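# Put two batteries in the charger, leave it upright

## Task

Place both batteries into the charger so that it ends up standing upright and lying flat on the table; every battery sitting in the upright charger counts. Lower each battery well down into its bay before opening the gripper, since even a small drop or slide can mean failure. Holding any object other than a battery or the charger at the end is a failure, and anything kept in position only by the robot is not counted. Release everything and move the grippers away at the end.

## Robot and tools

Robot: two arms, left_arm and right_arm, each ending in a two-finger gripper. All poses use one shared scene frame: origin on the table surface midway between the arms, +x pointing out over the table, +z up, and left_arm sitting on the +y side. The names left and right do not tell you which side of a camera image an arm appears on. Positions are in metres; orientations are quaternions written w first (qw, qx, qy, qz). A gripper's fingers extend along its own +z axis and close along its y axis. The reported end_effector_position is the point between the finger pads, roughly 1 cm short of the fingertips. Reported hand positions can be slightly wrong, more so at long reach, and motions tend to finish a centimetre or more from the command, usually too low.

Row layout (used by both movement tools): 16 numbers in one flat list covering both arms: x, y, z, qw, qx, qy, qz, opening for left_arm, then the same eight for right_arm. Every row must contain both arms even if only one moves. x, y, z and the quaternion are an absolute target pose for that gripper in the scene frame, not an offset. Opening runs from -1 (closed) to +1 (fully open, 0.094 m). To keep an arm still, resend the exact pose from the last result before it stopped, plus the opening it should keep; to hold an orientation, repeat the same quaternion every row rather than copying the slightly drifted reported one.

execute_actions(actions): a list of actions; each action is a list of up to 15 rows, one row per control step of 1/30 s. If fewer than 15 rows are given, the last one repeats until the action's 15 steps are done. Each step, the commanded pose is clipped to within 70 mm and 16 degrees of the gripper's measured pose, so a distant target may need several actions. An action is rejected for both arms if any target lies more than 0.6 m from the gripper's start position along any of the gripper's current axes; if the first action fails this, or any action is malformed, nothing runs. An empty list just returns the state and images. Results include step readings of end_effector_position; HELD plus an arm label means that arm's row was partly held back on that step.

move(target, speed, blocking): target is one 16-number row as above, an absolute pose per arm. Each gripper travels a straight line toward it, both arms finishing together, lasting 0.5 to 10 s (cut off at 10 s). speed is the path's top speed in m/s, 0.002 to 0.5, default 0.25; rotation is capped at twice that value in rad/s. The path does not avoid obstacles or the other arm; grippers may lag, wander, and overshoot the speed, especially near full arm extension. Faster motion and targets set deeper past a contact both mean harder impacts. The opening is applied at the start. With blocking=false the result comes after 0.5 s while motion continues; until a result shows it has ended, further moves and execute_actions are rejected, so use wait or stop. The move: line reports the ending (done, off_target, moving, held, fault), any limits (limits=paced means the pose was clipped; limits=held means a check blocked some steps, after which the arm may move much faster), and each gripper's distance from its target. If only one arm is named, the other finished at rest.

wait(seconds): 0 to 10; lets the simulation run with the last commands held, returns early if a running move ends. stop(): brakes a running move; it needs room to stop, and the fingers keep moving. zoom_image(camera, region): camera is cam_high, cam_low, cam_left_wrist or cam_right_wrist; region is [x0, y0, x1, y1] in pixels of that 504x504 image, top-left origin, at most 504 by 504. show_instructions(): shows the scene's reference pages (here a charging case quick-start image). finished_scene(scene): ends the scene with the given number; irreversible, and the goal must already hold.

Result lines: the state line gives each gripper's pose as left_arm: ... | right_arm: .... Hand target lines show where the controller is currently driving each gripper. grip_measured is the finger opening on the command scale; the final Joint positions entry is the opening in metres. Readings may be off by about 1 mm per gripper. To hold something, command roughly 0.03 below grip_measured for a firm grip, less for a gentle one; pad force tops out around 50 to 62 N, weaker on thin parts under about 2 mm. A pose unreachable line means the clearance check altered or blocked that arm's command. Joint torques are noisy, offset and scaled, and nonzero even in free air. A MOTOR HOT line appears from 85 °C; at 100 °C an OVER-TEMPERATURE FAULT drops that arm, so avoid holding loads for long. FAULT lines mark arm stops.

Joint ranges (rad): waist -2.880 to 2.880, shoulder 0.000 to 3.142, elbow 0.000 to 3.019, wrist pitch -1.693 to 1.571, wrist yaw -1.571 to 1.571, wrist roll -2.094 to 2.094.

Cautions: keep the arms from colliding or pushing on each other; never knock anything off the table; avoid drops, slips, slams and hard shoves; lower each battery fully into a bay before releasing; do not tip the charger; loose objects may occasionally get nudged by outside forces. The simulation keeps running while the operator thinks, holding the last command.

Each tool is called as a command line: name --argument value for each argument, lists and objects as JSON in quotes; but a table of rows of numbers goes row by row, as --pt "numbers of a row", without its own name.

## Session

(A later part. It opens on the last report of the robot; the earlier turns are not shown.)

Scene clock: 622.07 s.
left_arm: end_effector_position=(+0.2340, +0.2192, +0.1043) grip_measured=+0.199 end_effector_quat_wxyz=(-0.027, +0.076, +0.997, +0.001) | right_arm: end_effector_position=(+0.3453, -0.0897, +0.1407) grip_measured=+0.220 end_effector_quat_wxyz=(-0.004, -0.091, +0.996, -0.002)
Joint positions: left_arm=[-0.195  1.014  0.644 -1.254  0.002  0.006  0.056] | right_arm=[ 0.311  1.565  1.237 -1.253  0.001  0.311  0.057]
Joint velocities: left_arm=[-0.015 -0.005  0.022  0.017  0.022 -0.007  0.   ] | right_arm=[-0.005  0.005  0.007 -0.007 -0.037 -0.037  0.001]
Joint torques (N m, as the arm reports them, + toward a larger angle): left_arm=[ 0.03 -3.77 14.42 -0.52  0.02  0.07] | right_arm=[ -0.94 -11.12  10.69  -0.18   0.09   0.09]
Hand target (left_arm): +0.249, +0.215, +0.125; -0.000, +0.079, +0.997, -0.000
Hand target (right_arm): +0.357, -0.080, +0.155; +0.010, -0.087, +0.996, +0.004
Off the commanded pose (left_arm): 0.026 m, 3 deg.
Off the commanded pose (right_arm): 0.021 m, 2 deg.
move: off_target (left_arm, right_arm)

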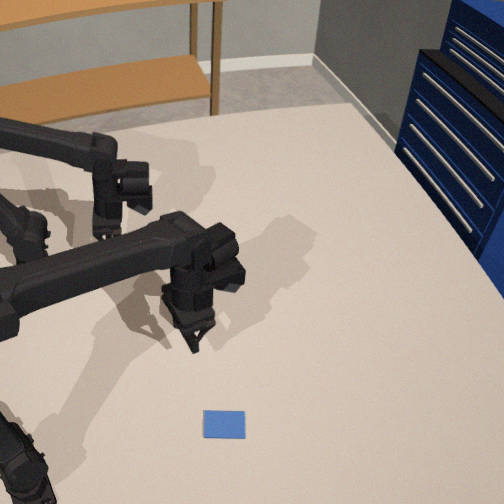

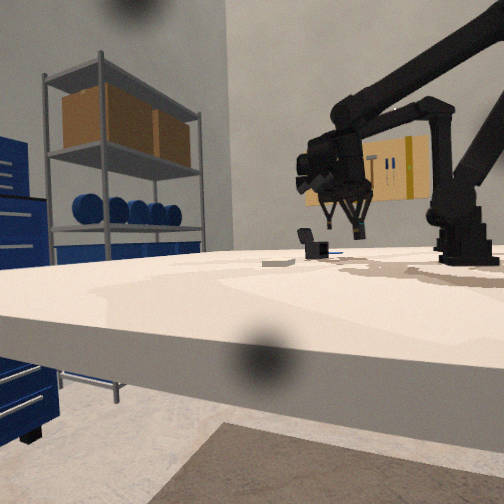

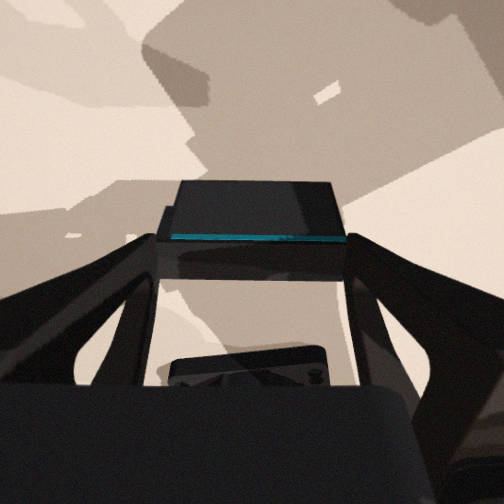

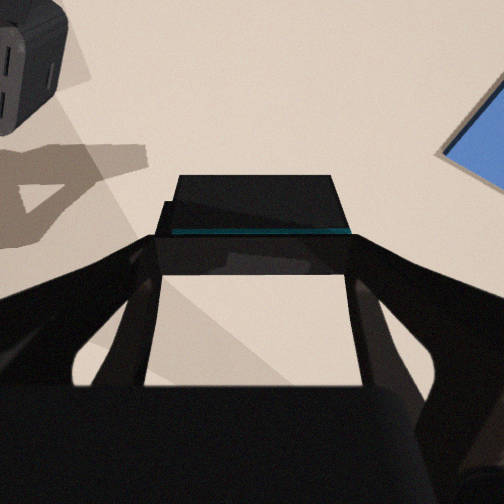

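move --target '[0.238,0.2187,0.1075,-0.022,0.076,0.9969,0.001,0.165,0.379,0.039,0.134,0.018,0.0958,0.9951,0.0173,0.185]' --speed 0.2

Scene clock: 635.23 s.
left_arm: end_effector_position=(+0.2329, +0.2194, +0.1033) grip_measured=+0.199 end_effector_quat_wxyz=(-0.028, +0.076, +0.997, +0.001) | right_arm: end_effector_position=(+0.3615, +0.0254, +0.1194) grip_measured=+0.220 end_effector_quat_wxyz=(-0.003, +0.089, +0.996, +0.002)
Joint positions: left_arm=[-0.195  1.014  0.641 -1.254  0.002  0.006  0.056] | right_arm=[ 0.488  1.768  1.44  -1.244 -0.007  0.849  0.057]
Joint velocities: left_arm=[-0.005  0.005  0.017 -0.002 -0.051 -0.022  0.   ] | right_arm=[-0.005 -0.005 -0.012  0.002 -0.022  0.051 -0.001]
Joint torques (N m, as the arm reports them, + toward a larger angle): left_arm=[ 0.6  -2.32 11.03 -0.12  0.04  0.1 ] | right_arm=[ -1.91 -14.02  11.28   0.29   0.35   0.09]
Hand target (left_arm): +0.238, +0.219, +0.108; -0.022, +0.076, +0.997, +0.001
Hand target (right_arm): +0.379, +0.038, +0.136; +0.016, +0.096, +0.995, +0.018
Off the commanded pose (left_arm): 0.007 m, 1 deg.
Off the commanded pose (right_arm): 0.027 m, 3 deg.
move: off_target (right_arm)

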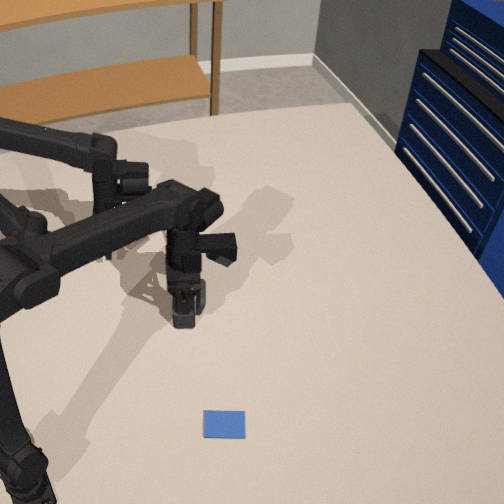

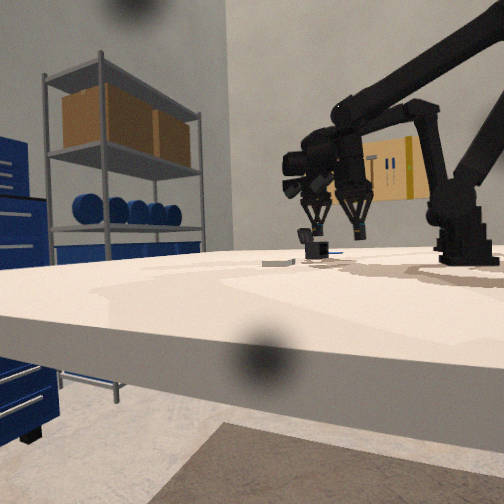

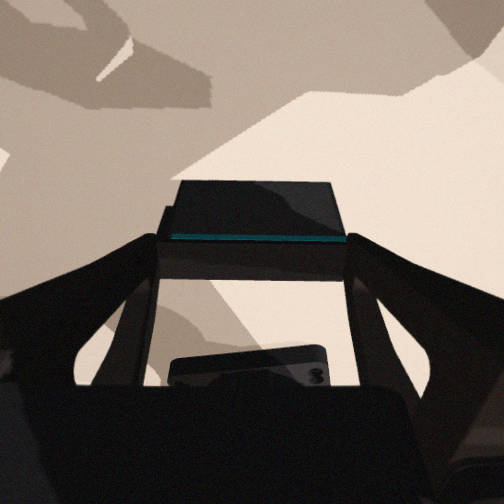

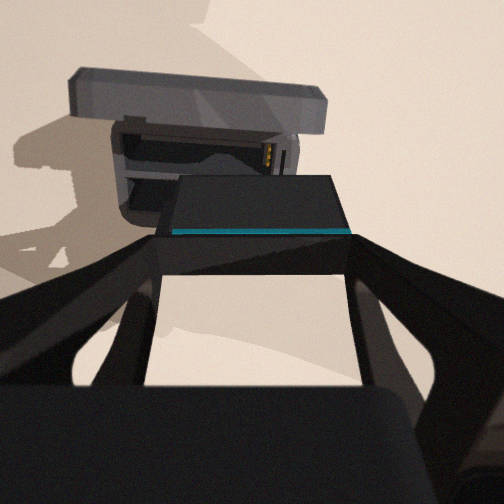

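zoom_image --camera "cam_right_wrist" --region '[60, 60, 360, 250]'

Region (60, 60, 360, 250) of cam_right_wrist's 504x504 image, scaled by 1.680, with more detail than that image has; it fills the top 319 rows of this view, and the rest is white.

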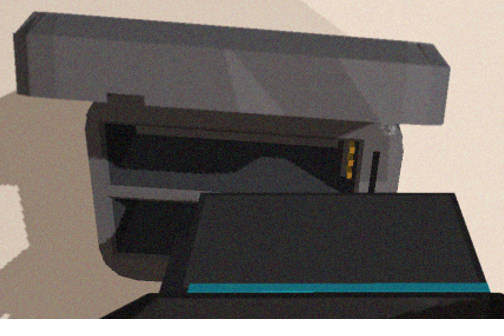

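zoom_image --camera "cam_right_wrist" --region '[105, 110, 205, 235]'

zoom_image --camera "cam_right_wrist" --region '[230, 110, 330, 200]'

Region (105, 110, 205, 235) of cam_right_wrist's 504x504 image, scaled by 4.032, with more detail than that image has; it fills the left 403 columns of this view, and the rest is white.

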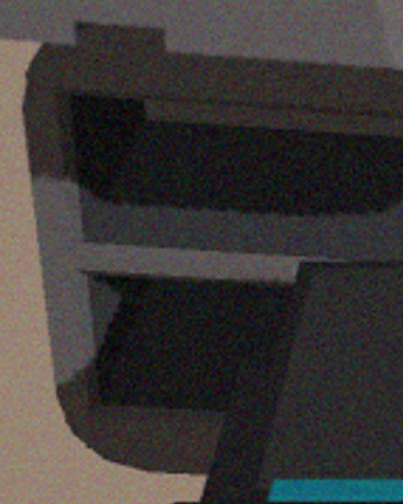

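Region (230, 110, 330, 200) of cam_right_wrist's 504x504 image, scaled by 5.040, with more detail than that image has; it fills the top 454 rows of this view, and the rest is white.

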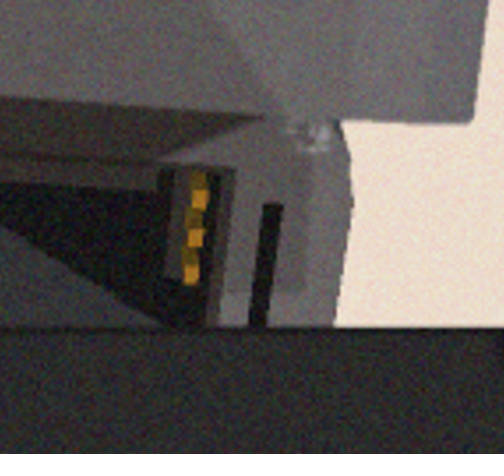

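execute_actions --actions '[[[0.23802,0.21871,0.10739,-0.0219,0.0741,0.9972,0.0016,0.165,0.37888,0.0384,0.134,0.0180,0.0933,0.9956,0.0172,0.185],[0.2381,0.21872,0.10704,-0.0217,0.0685,0.9976,0.0017,0.165,0.37852,0.0366,0.134,0.0180,0.0857,0.9963,0.0168,0.185],[0.23822,0.21876,0.10647,-0.0214,0.0593,0.9982,0.0019,0.165,0.37793,0.03361,0.134,0.0180,0.0729,0.9973,0.0162,0.185],[0.23839,0.2188,0.10567,-0.0210,0.0463,0.9989,0.0021,0.165,0.3771,0.02942,0.134,0.0179,0.0551,0.9985,0.0154,0.185],[0.23861,0.21886,0.10464,-0.0204,0.0297,0.9996,0.0024,0.165,0.37602,0.02402,0.134,0.0177,0.0321,0.9995,0.0143,0.185],[0.23888,0.21893,0.10338,-0.0197,0.0093,1.0,0.0027,0.165,0.37471,0.01743,0.134,0.0175,0.0039,1.0,0.0131,0.185],[0.23918,0.219,0.102,-0.0190,-0.0129,0.9999,0.0030,0.165,0.37329,0.01024,0.134,0.0172,-0.0268,0.9996,0.0118,0.185],[0.23947,0.21908,0.10063,-0.0182,-0.0352,0.9994,0.0033,0.165,0.37186,0.00305,0.134,0.0167,-0.0574,0.9983,0.0105,0.185],[0.23977,0.21915,0.09925,-0.0175,-0.0574,0.9984,0.0035,0.165,0.37043,-0.00414,0.134,0.0163,-0.0881,0.9961,0.0093,0.185],[0.24006,0.21923,0.09788,-0.0167,-0.0796,0.9968,0.0038,0.165,0.369,-0.01133,0.134,0.0157,-0.1186,0.9929,0.0081,0.185],[0.24036,0.2193,0.0965,-0.0160,-0.1017,0.9948,0.0040,0.165,0.36757,-0.01852,0.134,0.0151,-0.1490,0.9888,0.0070,0.185],[0.24065,0.21938,0.09513,-0.0152,-0.1238,0.9923,0.0041,0.165,0.36614,-0.02571,0.13377,0.0144,-0.1793,0.9838,0.0060,0.185],[0.24094,0.21945,0.09375,-0.0144,-0.1458,0.9893,0.0043,0.165,0.36471,-0.03291,0.13306,0.0136,-0.2094,0.9778,0.0050,0.185],[0.24124,0.21953,0.09238,-0.0137,-0.1678,0.9858,0.0044,0.165,0.36329,-0.0401,0.13188,0.0128,-0.2393,0.9710,0.0041,0.185],[0.24153,0.2196,0.091,-0.0129,-0.1897,0.9818,0.0044,0.165,0.36186,-0.04729,0.13024,0.0120,-0.2690,0.9631,0.0033,0.185]],[[0.24183,0.21968,0.08963,-0.0122,-0.2115,0.9774,0.0045,0.165,0.36043,-0.05448,0.12812,0.0111,-0.2984,0.9544,0.0026,0.185],[0.24212,0.21975,0.08825,-0.0114,-0.2331,0.9724,0.0045,0.165,0.359,-0.06167,0.12554,0.0102,-0.3276,0.9448,0.0019,0.185],[0.24242,0.21983,0.08688,-0.0107,-0.2547,0.9670,0.0044,0.165,0.35757,-0.06886,0.12271,0.0092,-0.3564,0.9343,0.0014,0.185],[0.24271,0.2199,0.0855,-0.0100,-0.2761,0.9611,0.0044,0.165,0.35614,-0.07605,0.11989,0.0082,-0.3849,0.9230,0.0009,0.185],[0.24301,0.21998,0.08413,-0.0092,-0.2974,0.9547,0.0043,0.165,0.35471,-0.08324,0.11707,0.0072,-0.4130,0.9107,0.0005,0.185],[0.2433,0.22005,0.08275,-0.0085,-0.3186,0.9479,0.0042,0.165,0.35329,-0.09043,0.11425,0.0061,-0.4408,0.8976,0.0001,0.185],[0.24359,0.22013,0.08138,-0.0078,-0.3396,0.9406,0.0041,0.165,0.35198,-0.09702,0.11143,0.0052,-0.4681,0.8837,-0.0001,0.185],[0.24389,0.2202,0.08,-0.0071,-0.3604,0.9328,0.0039,0.165,0.3509,-0.10242,0.10861,0.0044,-0.4950,0.8689,-0.0002,0.185],[0.24418,0.22028,0.07863,-0.0064,-0.3811,0.9245,0.0037,0.165,0.35007,-0.10661,0.10579,0.0038,-0.5215,0.8533,-0.0004,0.185],[0.24448,0.22035,0.07725,-0.0057,-0.4015,0.9158,0.0035,0.165,0.34948,-0.10961,0.10296,0.0033,-0.5474,0.8369,-0.0004,0.185],[0.24477,0.22043,0.07588,-0.0051,-0.4218,0.9067,0.0032,0.165,0.34912,-0.1114,0.10014,0.0030,-0.5728,0.8197,-0.0005,0.185],[0.24507,0.2205,0.0745,-0.0044,-0.4419,0.8971,0.0030,0.165,0.349,-0.112,0.09732,0.0029,-0.5977,0.8017,-0.0006,0.185],[0.24536,0.22058,0.07313,-0.0038,-0.4617,0.8870,0.0027,0.165,0.349,-0.112,0.0945,0.0029,-0.6221,0.7830,-0.0007,0.185],[0.24565,0.22065,0.07175,-0.0032,-0.4813,0.8766,0.0023,0.165,0.349,-0.112,0.09168,0.0029,-0.6458,0.7635,-0.0008,0.185],[0.24595,0.22073,0.07038,-0.0026,-0.5007,0.8656,0.0020,0.165,0.349,-0.112,0.08886,0.0029,-0.6689,0.7433,-0.0008,0.185]],[[0.24624,0.2208,0.069,-0.0020,-0.5198,0.8543,0.0016,0.165,0.349,-0.112,0.08604,0.0029,-0.6914,0.7225,-0.0009,0.185],[0.24654,0.22088,0.06763,-0.0014,-0.5387,0.8425,0.0012,0.165,0.349,-0.112,0.08321,0.0028,-0.7132,0.7009,-0.0010,0.185],[0.24683,0.22095,0.06625,-0.0009,-0.5573,0.8303,0.0008,0.165,0.349,-0.112,0.08039,0.0028,-0.7344,0.6787,-0.0011,0.185],[0.24713,0.22103,0.06488,-0.0003,-0.5756,0.8177,0.0003,0.165,0.349,-0.112,0.07757,0.0028,-0.7549,0.6558,-0.0012,0.185],[0.24742,0.2211,0.0635,0.0002,-0.5937,0.8047,-0.0002,0.165,0.349,-0.112,0.07475,0.0027,-0.7747,0.6324,-0.0013,0.185],[0.24772,0.22118,0.06213,0.0006,-0.6114,0.7913,-0.0006,0.165,0.349,-0.112,0.07193,0.0027,-0.7937,0.6083,-0.0014,0.185],[0.24799,0.22124,0.06086,0.0011,-0.6274,0.7787,-0.0011,0.165,0.349,-0.112,0.06911,0.0026,-0.8105,0.5857,-0.0014,0.185],[0.24821,0.2213,0.05983,0.0014,-0.6403,0.7681,-0.0015,0.165,0.349,-0.112,0.06629,0.0026,-0.8238,0.5669,-0.0015,0.185],[0.24838,0.22134,0.05903,0.0017,-0.6502,0.7598,-0.0018,0.165,0.349,-0.112,0.06346,0.0026,-0.8338,0.5520,-0.0015,0.185],[0.2485,0.22138,0.05846,0.0018,-0.6572,0.7537,-0.0021,0.165,0.349,-0.112,0.06088,0.0026,-0.8408,0.5413,-0.0016,0.185],[0.24858,0.22139,0.05811,0.0020,-0.6614,0.7500,-0.0022,0.165,0.349,-0.112,0.05876,0.0025,-0.8449,0.5349,-0.0016,0.185],[0.2486,0.2214,0.058,0.0020,-0.6628,0.7488,-0.0022,0.165,0.349,-0.112,0.05712,0.0025,-0.8463,0.5327,-0.0016,0.185],[0.2486,0.2214,0.058,0.0020,-0.6628,0.7488,-0.0022,0.165,0.349,-0.112,0.05594,0.0025,-0.8463,0.5327,-0.0016,0.185],[0.2486,0.2214,0.058,0.0020,-0.6628,0.7488,-0.0022,0.165,0.349,-0.112,0.05524,0.0025,-0.8463,0.5327,-0.0016,0.185],[0.2486,0.2214,0.058,0.0020,-0.6628,0.7488,-0.0022,0.165,0.349,-0.112,0.055,0.0025,-0.8463,0.5327,-0.0016,0.185]]]'

Scene clock: 756.73 s.
left_arm: end_effector_position=(+0.2441, +0.2212, +0.0593) grip_measured=+0.199 end_effector_quat_wxyz=(-0.003, -0.631, +0.776, -0.002) | right_arm: end_effector_position=(+0.3502, -0.1119, +0.0648) grip_measured=+0.220 end_effector_quat_wxyz=(+0.008, -0.693, +0.720, -0.015)
Joint positions: left_arm=[-0.177  1.074  0.551 -1.048  0.007 -1.494  0.056] | right_arm=[ 0.271  1.615  1.079 -1.008  0.024 -1.079  0.057]
Joint velocities: left_arm=[-0.005  0.005 -0.012  0.007 -0.022 -0.476  0.   ] | right_arm=[-0.015  0.103 -0.032  0.051 -0.081 -1.297 -0.001]
Joint torques (N m, as the arm reports them, + toward a larger angle): left_arm=[ 0.48 -1.51  9.43  0.22 -0.19 -0.01] | right_arm=[ -1.67 -11.28   6.47   0.56  -0.16  -0.13]
Hand target (left_arm): +0.249, +0.221, +0.058; +0.001, -0.661, +0.750, -0.003
Hand target (right_arm): +0.349, -0.112, +0.056; -0.004, +0.764, -0.645, +0.012
Off the commanded pose (left_arm): 0.005 m, 5 deg.
Off the commanded pose (right_arm): 0.010 m, 28 deg; orientation clipped at the last step of the last action.
Step readings (end_effector_position; steps 1 to 15: 1st action; 16 to 30: 2nd action; 31 to 45: 3rd action):
0: left_arm (+0.2329, +0.2194, +0.1033) | right_arm (+0.3615, +0.0254, +0.1194)
1: left_arm (+0.2329, +0.2194, +0.1033) | right_arm (+0.3616, +0.0252, +0.1194)
2: left_arm (+0.2329, +0.2194, +0.1033) | right_arm (+0.3617, +0.0251, +0.1194)
4: left_arm (+0.2329, +0.2194, +0.1033) | right_arm (+0.3620, +0.0248, +0.1194)
8: left_arm (+0.2343, +0.2190, +0.1031) | right_arm (+0.3656, +0.0205, +0.1211)
15: left_arm (+0.2363, +0.2182, +0.0958) | right_arm (+0.3618, -0.0275, +0.1274)
16: left_arm (+0.2365, +0.2184, +0.0942) | right_arm (+0.3609, -0.0358, +0.1280)
17: left_arm (+0.2366, +0.2186, +0.0928) | right_arm (+0.3603, -0.0439, +0.1284)
19: left_arm (+0.2371, +0.2189, +0.0897) | right_arm (+0.3588, -0.0594, +0.1270)
23: left_arm (+0.2384, +0.2192, +0.0841) | right_arm (+0.3532, -0.0881, +0.1166)
30: left_arm (+0.2408, +0.2195, +0.0748) | right_arm (+0.3478, -0.1137, +0.0963)
31: left_arm (+0.2411, +0.2197, +0.0734) | right_arm (+0.3484, -0.1134, +0.0952)
32: left_arm (+0.2415, +0.2197, +0.0721) | right_arm (+0.3491, -0.1129, +0.0943)
34: left_arm (+0.2420, +0.2199, +0.0693) | right_arm (+0.3509, -0.1120, +0.0920)
38: left_arm (+0.2431, +0.2201, +0.0639) | right_arm (+0.3519, -0.1115, +0.0837)
45: end_effector_position above

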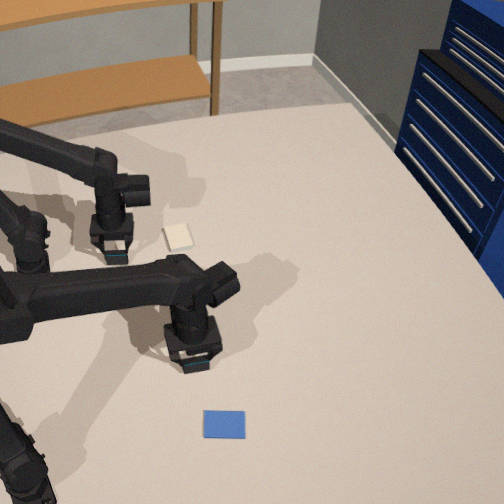

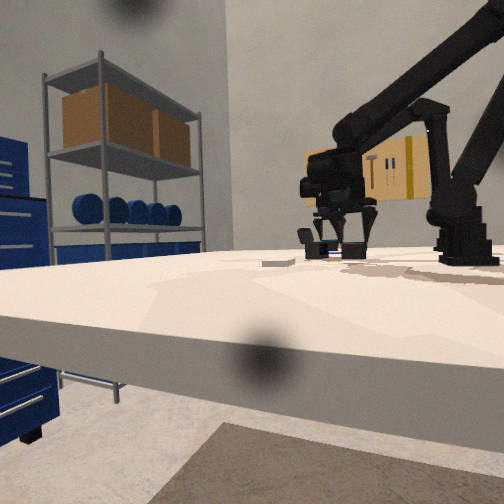

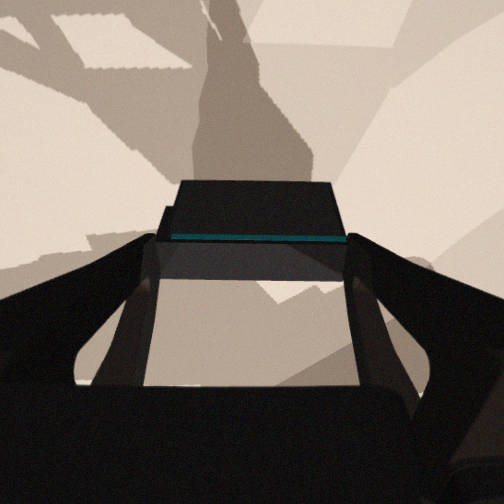

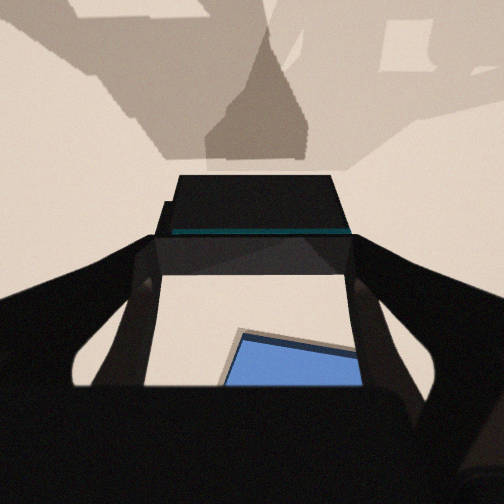

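execute_actions --actions '[]'

Scene clock: 759.10 s.
left_arm: end_effector_position=(+0.2443, +0.2214, +0.0593) grip_measured=+0.199 end_effector_quat_wxyz=(-0.002, -0.656, +0.755, -0.002) | right_arm: end_effector_position=(+0.3504, -0.1117, +0.0610) grip_measured=+0.220 end_effector_quat_wxyz=(-0.005, +0.761, -0.649, +0.015)
Joint positions: left_arm=[-0.177  1.074  0.551 -1.047  0.006 -1.56   0.056] | right_arm=[ 0.271  1.623  1.077 -1.003  0.023 -1.276  0.057]
Joint velocities: left_arm=[-0.005 -0.015 -0.002 -0.007 -0.051 -0.081 -0.001] | right_arm=[-0.015 -0.005  0.007 -0.007  0.051  0.037  0.   ]
Joint torques (N m, as the arm reports them, + toward a larger angle): left_arm=[ 0.68 -1.77  9.56  0.33 -0.17 -0.04] | right_arm=[ -1.58 -11.39   6.2    0.66  -0.16  -0.15]
Hand target (left_arm): +0.249, +0.221, +0.058; +0.001, -0.661, +0.750, -0.003
Hand target (right_arm): +0.349, -0.112, +0.056; -0.004, +0.764, -0.645, +0.013
Off the commanded pose (left_arm): 0.005 m, 1 deg.
Off the commanded pose (right_arm): 0.006 m, 17 deg; orientation clipped at the last step of the last action.

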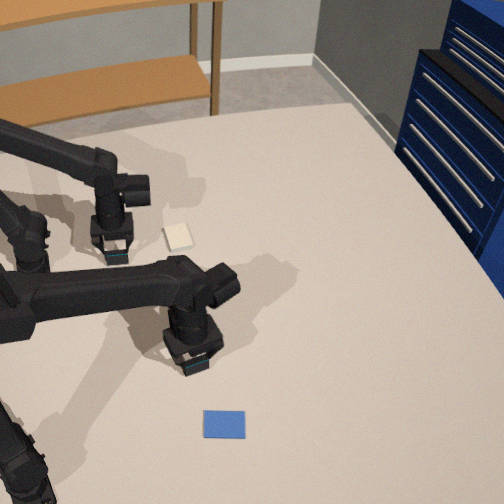

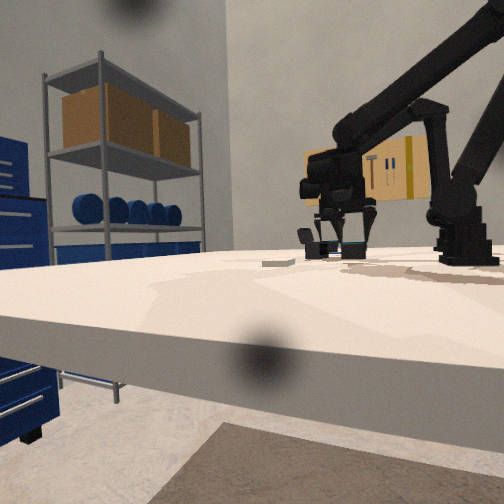

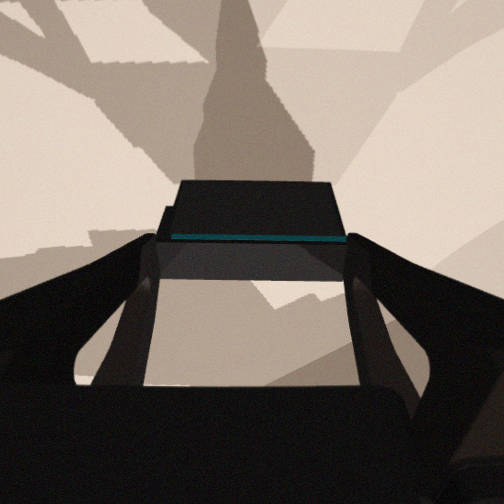

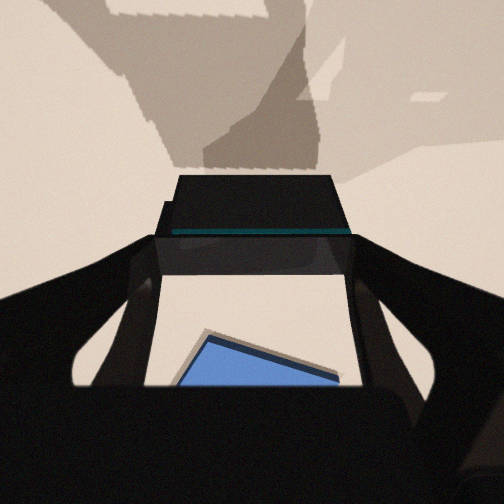

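execute_actions --actions '[[[0.2486,0.2214,0.05727,0.0020,-0.6628,0.7488,-0.0022,0.165,0.34863,-0.11148,0.05411,0.0038,-0.7643,0.6448,-0.0110,0.185],[0.2486,0.2214,0.05653,0.0020,-0.6628,0.7488,-0.0022,0.165,0.34826,-0.11097,0.05321,0.0036,-0.7643,0.6448,-0.0091,0.185],[0.2486,0.2214,0.0558,0.0020,-0.6628,0.7488,-0.0022,0.165,0.3479,-0.11045,0.05232,0.0033,-0.7643,0.6448,-0.0073,0.185],[0.2486,0.2214,0.05507,0.0020,-0.6628,0.7488,-0.0022,0.165,0.34753,-0.10994,0.05143,0.0030,-0.7643,0.6448,-0.0055,0.185],[0.2486,0.2214,0.05433,0.0020,-0.6628,0.7488,-0.0022,0.165,0.34716,-0.10942,0.05054,0.0027,-0.7643,0.6448,-0.0036,0.185],[0.2486,0.2214,0.0536,0.0020,-0.6628,0.7488,-0.0022,0.165,0.34679,-0.1089,0.04964,0.0024,-0.7643,0.6448,-0.0018,0.185],[0.2486,0.2214,0.05287,0.0020,-0.6628,0.7488,-0.0022,0.165,0.34642,-0.10839,0.04875,0.0022,-0.7643,0.6448,0.0,0.185],[0.2486,0.2214,0.05213,0.0020,-0.6628,0.7488,-0.0022,0.165,0.34606,-0.10787,0.04786,0.0019,-0.7643,0.6448,0.0019,0.185],[0.2486,0.2214,0.0514,0.0020,-0.6628,0.7488,-0.0022,0.165,0.34596,-0.10792,0.04696,0.0010,-0.7643,0.6448,0.0023,0.185],[0.2486,0.2214,0.05067,0.0020,-0.6628,0.7488,-0.0022,0.165,0.34586,-0.10796,0.04607,0.0001,-0.7643,0.6448,0.0027,0.185],[0.2486,0.2214,0.04993,0.0020,-0.6628,0.7488,-0.0022,0.165,0.34577,-0.10801,0.04518,-0.0008,-0.7643,0.6448,0.0031,0.185],[0.2486,0.2214,0.0492,0.0020,-0.6628,0.7488,-0.0022,0.165,0.34567,-0.10806,0.04428,-0.0018,-0.7643,0.6448,0.0035,0.185],[0.2486,0.2214,0.04847,0.0020,-0.6628,0.7488,-0.0022,0.165,0.34558,-0.1081,0.04339,-0.0027,-0.7643,0.6448,0.0039,0.185],[0.2486,0.2214,0.04773,0.0020,-0.6628,0.7488,-0.0022,0.165,0.34548,-0.10815,0.0425,-0.0036,-0.7643,0.6448,0.0043,0.185],[0.2486,0.2214,0.047,0.0020,-0.6628,0.7488,-0.0022,0.165,0.34538,-0.1082,0.0416,-0.0045,-0.7643,0.6448,0.0047,0.185]]]'

wait --seconds 0.3

Scene clock: 786.93 s.
left_arm: end_effector_position=(+0.2445, +0.2218, +0.0500) grip_measured=+0.199 end_effector_quat_wxyz=(-0.001, -0.658, +0.753, -0.001) | right_arm: end_effector_position=(+0.3477, -0.1083, +0.0519) grip_measured=+0.220 end_effector_quat_wxyz=(-0.001, +0.761, -0.649, +0.000)
Joint positions: left_arm=[-0.177  1.093  0.535 -1.012  0.003 -1.565  0.056] | right_arm=[ 0.271  1.645  1.077 -1.    -0.001 -1.276  0.057]
Joint velocities: left_arm=[ 0.015  0.034 -0.027  0.085 -0.066  0.007 -0.001] | right_arm=[ 0.005  0.093 -0.012  0.007 -0.037  0.022 -0.   ]
Joint torques (N m, as the arm reports them, + toward a larger angle): left_arm=[ 0.51 -1.04  9.24  0.05 -0.17 -0.01] | right_arm=[ -1.39 -11.58   6.14   0.59  -0.18  -0.14]
Hand target (left_arm): +0.248, +0.221, +0.047; +0.002, -0.663, +0.749, -0.002
Hand target (right_arm): +0.345, -0.108, +0.042; +0.005, +0.764, -0.645, -0.005
Off the commanded pose (left_arm): 0.005 m, 1 deg.
Off the commanded pose (right_arm): 0.011 m, 1 deg.
Step readings (end_effector_position):
0: left_arm (+0.2443, +0.2214, +0.0593) | right_arm (+0.3504, -0.1117, +0.0610)
1: left_arm (+0.2445, +0.2216, +0.0593) | right_arm (+0.3503, -0.1115, +0.0610)
2: left_arm (+0.2447, +0.2217, +0.0593) | right_arm (+0.3503, -0.1110, +0.0610)
4: left_arm (+0.2456, +0.2217, +0.0589) | right_arm (+0.3500, -0.1100, +0.0610)
8: left_arm (+0.2455, +0.2217, +0.0560) | right_arm (+0.3490, -0.1082, +0.0596)
15: end_effector_position above

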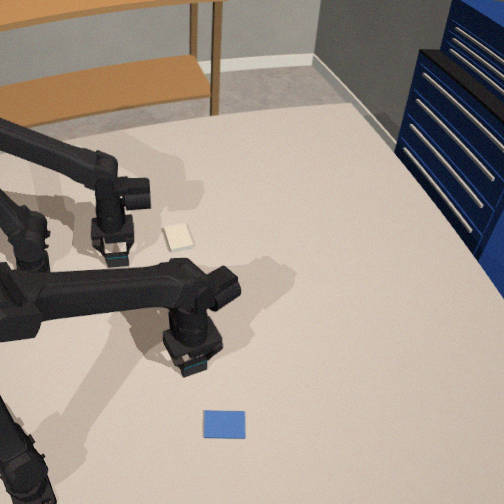

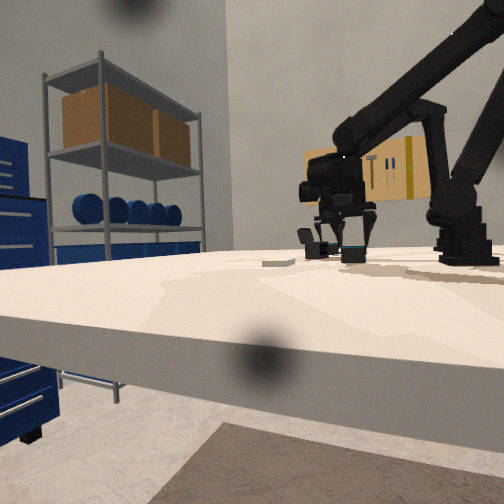

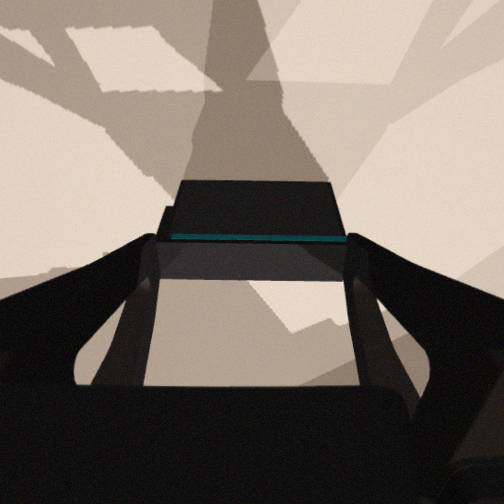

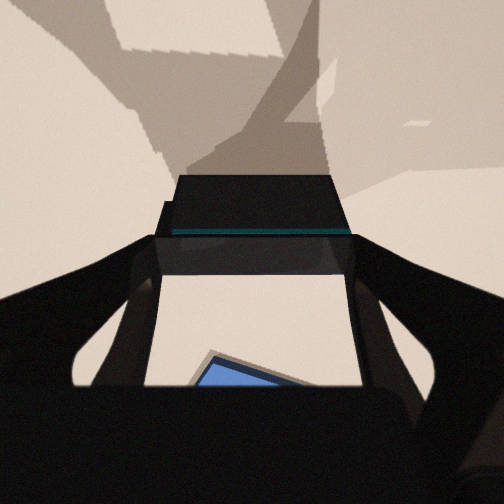

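Scene clock: 787.23 s.
left_arm: end_effector_position=(+0.2449, +0.2220, +0.0497) grip_measured=+0.199 end_effector_quat_wxyz=(+0.000, -0.658, +0.753, -0.001) | right_arm: end_effector_position=(+0.3478, -0.1082, +0.0501) grip_measured=+0.220 end_effector_quat_wxyz=(-0.000, +0.761, -0.649, -0.001)
Joint positions: left_arm=[-0.177  1.094  0.535 -1.009  0.002 -1.566  0.056] | right_arm=[ 0.271  1.649  1.077 -0.999 -0.001 -1.276  0.057]
Joint velocities: left_arm=[ 0.005  0.005 -0.017 -0.017 -0.022  0.051  0.   ] | right_arm=[-0.005 -0.005  0.002 -0.022  0.007  0.007  0.001]
Joint torques (N m, as the arm reports them, + toward a larger angle): left_arm=[ 0.45 -1.65  9.13  0.47 -0.1  -0.04] | right_arm=[ -1.13 -11.13   6.16   0.59  -0.17  -0.13]
Hand target (left_arm): +0.249, +0.221, +0.047; +0.002, -0.663, +0.749, -0.002
Hand target (right_arm): +0.345, -0.108, +0.042; +0.005, +0.764, -0.645, -0.005
Off the commanded pose (left_arm): 0.005 m, 1 deg.
Off the commanded pose (right_arm): 0.009 m, 1 deg.
wait: 0.30 s; at rest by 0.20 s

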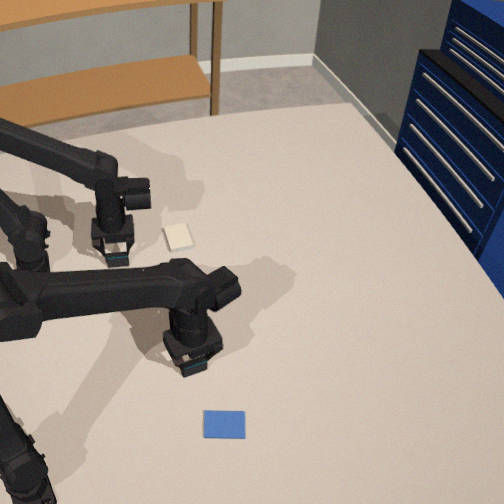

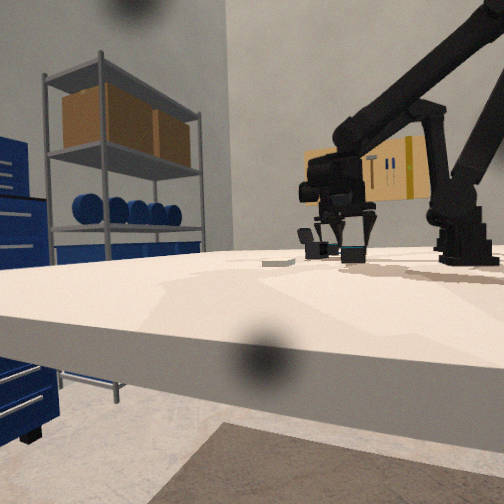

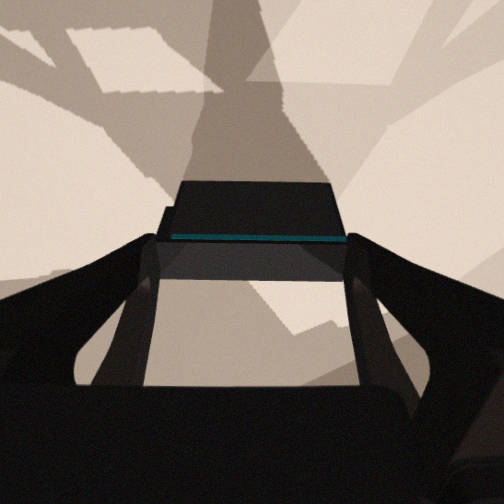

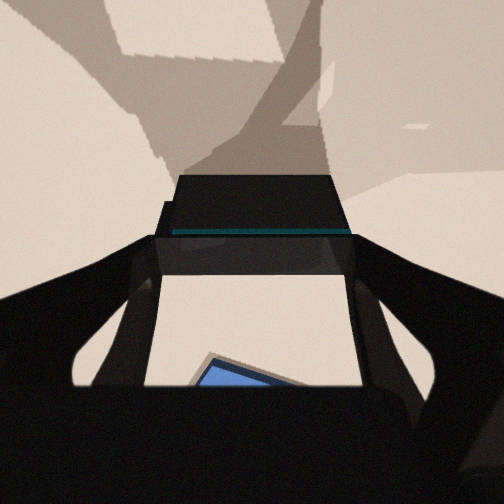

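execute_actions --actions '[[[0.2486,0.2214,0.0472,0.0020,-0.6628,0.7488,-0.0022,0.175,0.34533,-0.10822,0.04115,-0.0050,-0.7643,0.6448,0.0049,0.185],[0.2486,0.2214,0.0474,0.0020,-0.6628,0.7488,-0.0022,0.185,0.34528,-0.10825,0.0407,-0.0054,-0.7643,0.6448,0.0051,0.185],[0.2486,0.2214,0.0476,0.0020,-0.6628,0.7488,-0.0022,0.195,0.34524,-0.10827,0.04026,-0.0059,-0.7643,0.6448,0.0053,0.185],[0.2486,0.2214,0.0478,0.0020,-0.6628,0.7488,-0.0022,0.205,0.34519,-0.10829,0.03981,-0.0063,-0.7643,0.6448,0.0055,0.185],[0.2486,0.2214,0.048,0.0020,-0.6628,0.7488,-0.0022,0.215,0.34519,-0.10829,0.03981,-0.0063,-0.7643,0.6448,0.0055,0.185],[0.2486,0.2214,0.048,0.0020,-0.6628,0.7488,-0.0022,0.225,0.34519,-0.10829,0.03981,-0.0063,-0.7643,0.6448,0.0055,0.185],[0.2486,0.2214,0.048,0.0020,-0.6628,0.7488,-0.0022,0.24,0.34519,-0.10829,0.03981,-0.0063,-0.7643,0.6448,0.0055,0.185],[0.2486,0.2214,0.048,0.0020,-0.6628,0.7488,-0.0022,0.26,0.34519,-0.10829,0.03981,-0.0063,-0.7643,0.6448,0.0055,0.185],[0.2486,0.2214,0.048,0.0020,-0.6628,0.7488,-0.0022,0.30,0.34519,-0.10829,0.03981,-0.0063,-0.7643,0.6448,0.0055,0.185],[0.2486,0.2214,0.048,0.0020,-0.6628,0.7488,-0.0022,0.36,0.34519,-0.10829,0.03981,-0.0063,-0.7643,0.6448,0.0055,0.185],[0.2486,0.2214,0.048,0.0020,-0.6628,0.7488,-0.0022,0.44,0.34519,-0.10829,0.03981,-0.0063,-0.7643,0.6448,0.0055,0.185],[0.2486,0.2214,0.048,0.0020,-0.6628,0.7488,-0.0022,0.52,0.34519,-0.10829,0.03981,-0.0063,-0.7643,0.6448,0.0055,0.185],[0.2486,0.2214,0.048,0.0020,-0.6628,0.7488,-0.0022,0.60,0.34519,-0.10829,0.03981,-0.0063,-0.7643,0.6448,0.0055,0.185],[0.2486,0.2214,0.048,0.0020,-0.6628,0.7488,-0.0022,0.68,0.34519,-0.10829,0.03981,-0.0063,-0.7643,0.6448,0.0055,0.185],[0.2486,0.2214,0.048,0.0020,-0.6628,0.7488,-0.0022,0.75,0.34519,-0.10829,0.03981,-0.0063,-0.7643,0.6448,0.0055,0.185]]]'

Scene clock: 802.50 s.
left_arm: end_effector_position=(+0.2448, +0.2220, +0.0496) grip_measured=+0.709 end_effector_quat_wxyz=(-0.000, -0.658, +0.753, -0.001) | right_arm: end_effector_position=(+0.3478, -0.1082, +0.0501) grip_measured=+0.220 end_effector_quat_wxyz=(-0.000, +0.761, -0.649, -0.001)
Joint positions: left_arm=[-0.177  1.094  0.535 -1.009  0.002 -1.566  0.08 ] | right_arm=[ 0.271  1.649  1.077 -0.999 -0.001 -1.276  0.057]
Joint velocities: left_arm=[ 0.005  0.005  0.022 -0.002 -0.022 -0.007  0.076] | right_arm=[-0.015 -0.005  0.012 -0.012 -0.037  0.022 -0.001]
Joint torques (N m, as the arm reports them, + toward a larger angle): left_arm=[ 0.43 -1.96  9.21  0.29 -0.11 -0.03] | right_arm=[ -1.44 -10.78   6.15   0.56  -0.17  -0.14]
Hand target (left_arm): +0.248, +0.221, +0.048; +0.002, -0.663, +0.749, -0.002
Hand target (right_arm): +0.345, -0.108, +0.040; +0.006, +0.764, -0.645, -0.005
Off the commanded pose (left_arm): 0.004 m, 1 deg.
Off the commanded pose (right_arm): 0.011 m, 1 deg.
Step readings (end_effector_position):
0: left_arm (+0.2449, +0.2220, +0.0497) | right_arm (+0.3478, -0.1082, +0.0501)
1: left_arm (+0.2449, +0.2220, +0.0497) | right_arm (+0.3478, -0.1082, +0.0501)
2: left_arm (+0.2449, +0.2220, +0.0497) | right_arm (+0.3478, -0.1082, +0.0501)
4: left_arm (+0.2449, +0.2220, +0.0497) | right_arm (+0.3478, -0.1082, +0.0501)
8: left_arm (+0.2449, +0.2220, +0.0497) | right_arm (+0.3478, -0.1082, +0.0501)
15: end_effector_position above

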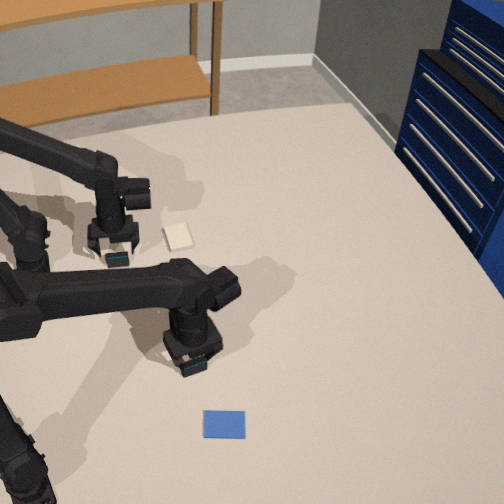

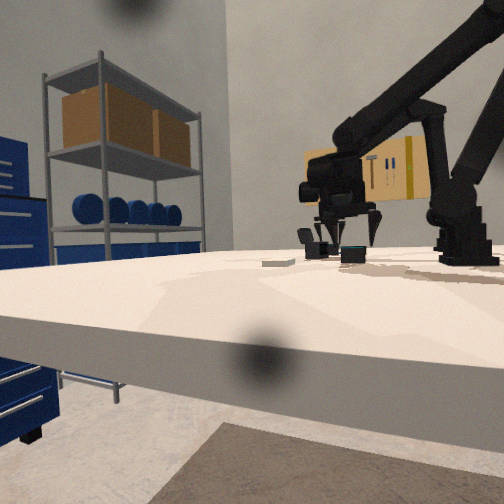

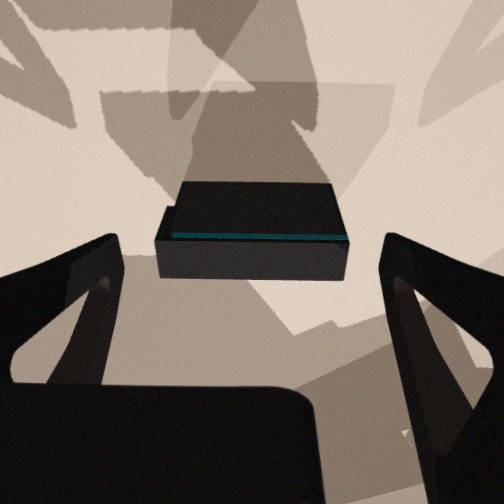

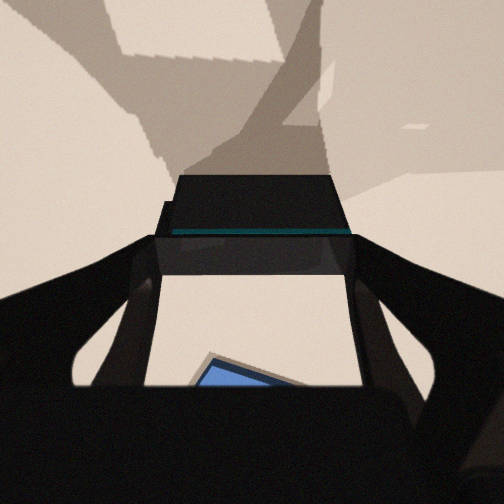

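zoom_image --camera "cam_right_wrist" --region '[150, 140, 370, 250]'

zoom_image --camera "cam_left_wrist" --region '[100, 150, 410, 310]'

Region (150, 140, 370, 250) of cam_right_wrist's 504x504 image, scaled by 2.291, with more detail than that image has.

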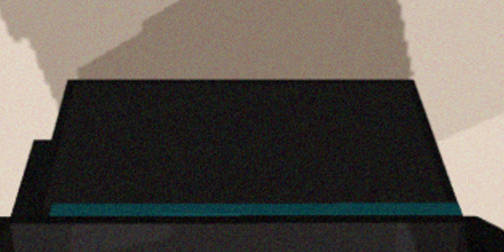

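Region (100, 150, 410, 310) of cam_left_wrist's 504x504 image, scaled by 1.626, with more detail than that image has; it fills the top 260 rows of this view, and the rest is white.

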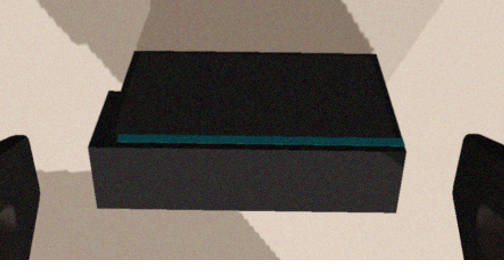

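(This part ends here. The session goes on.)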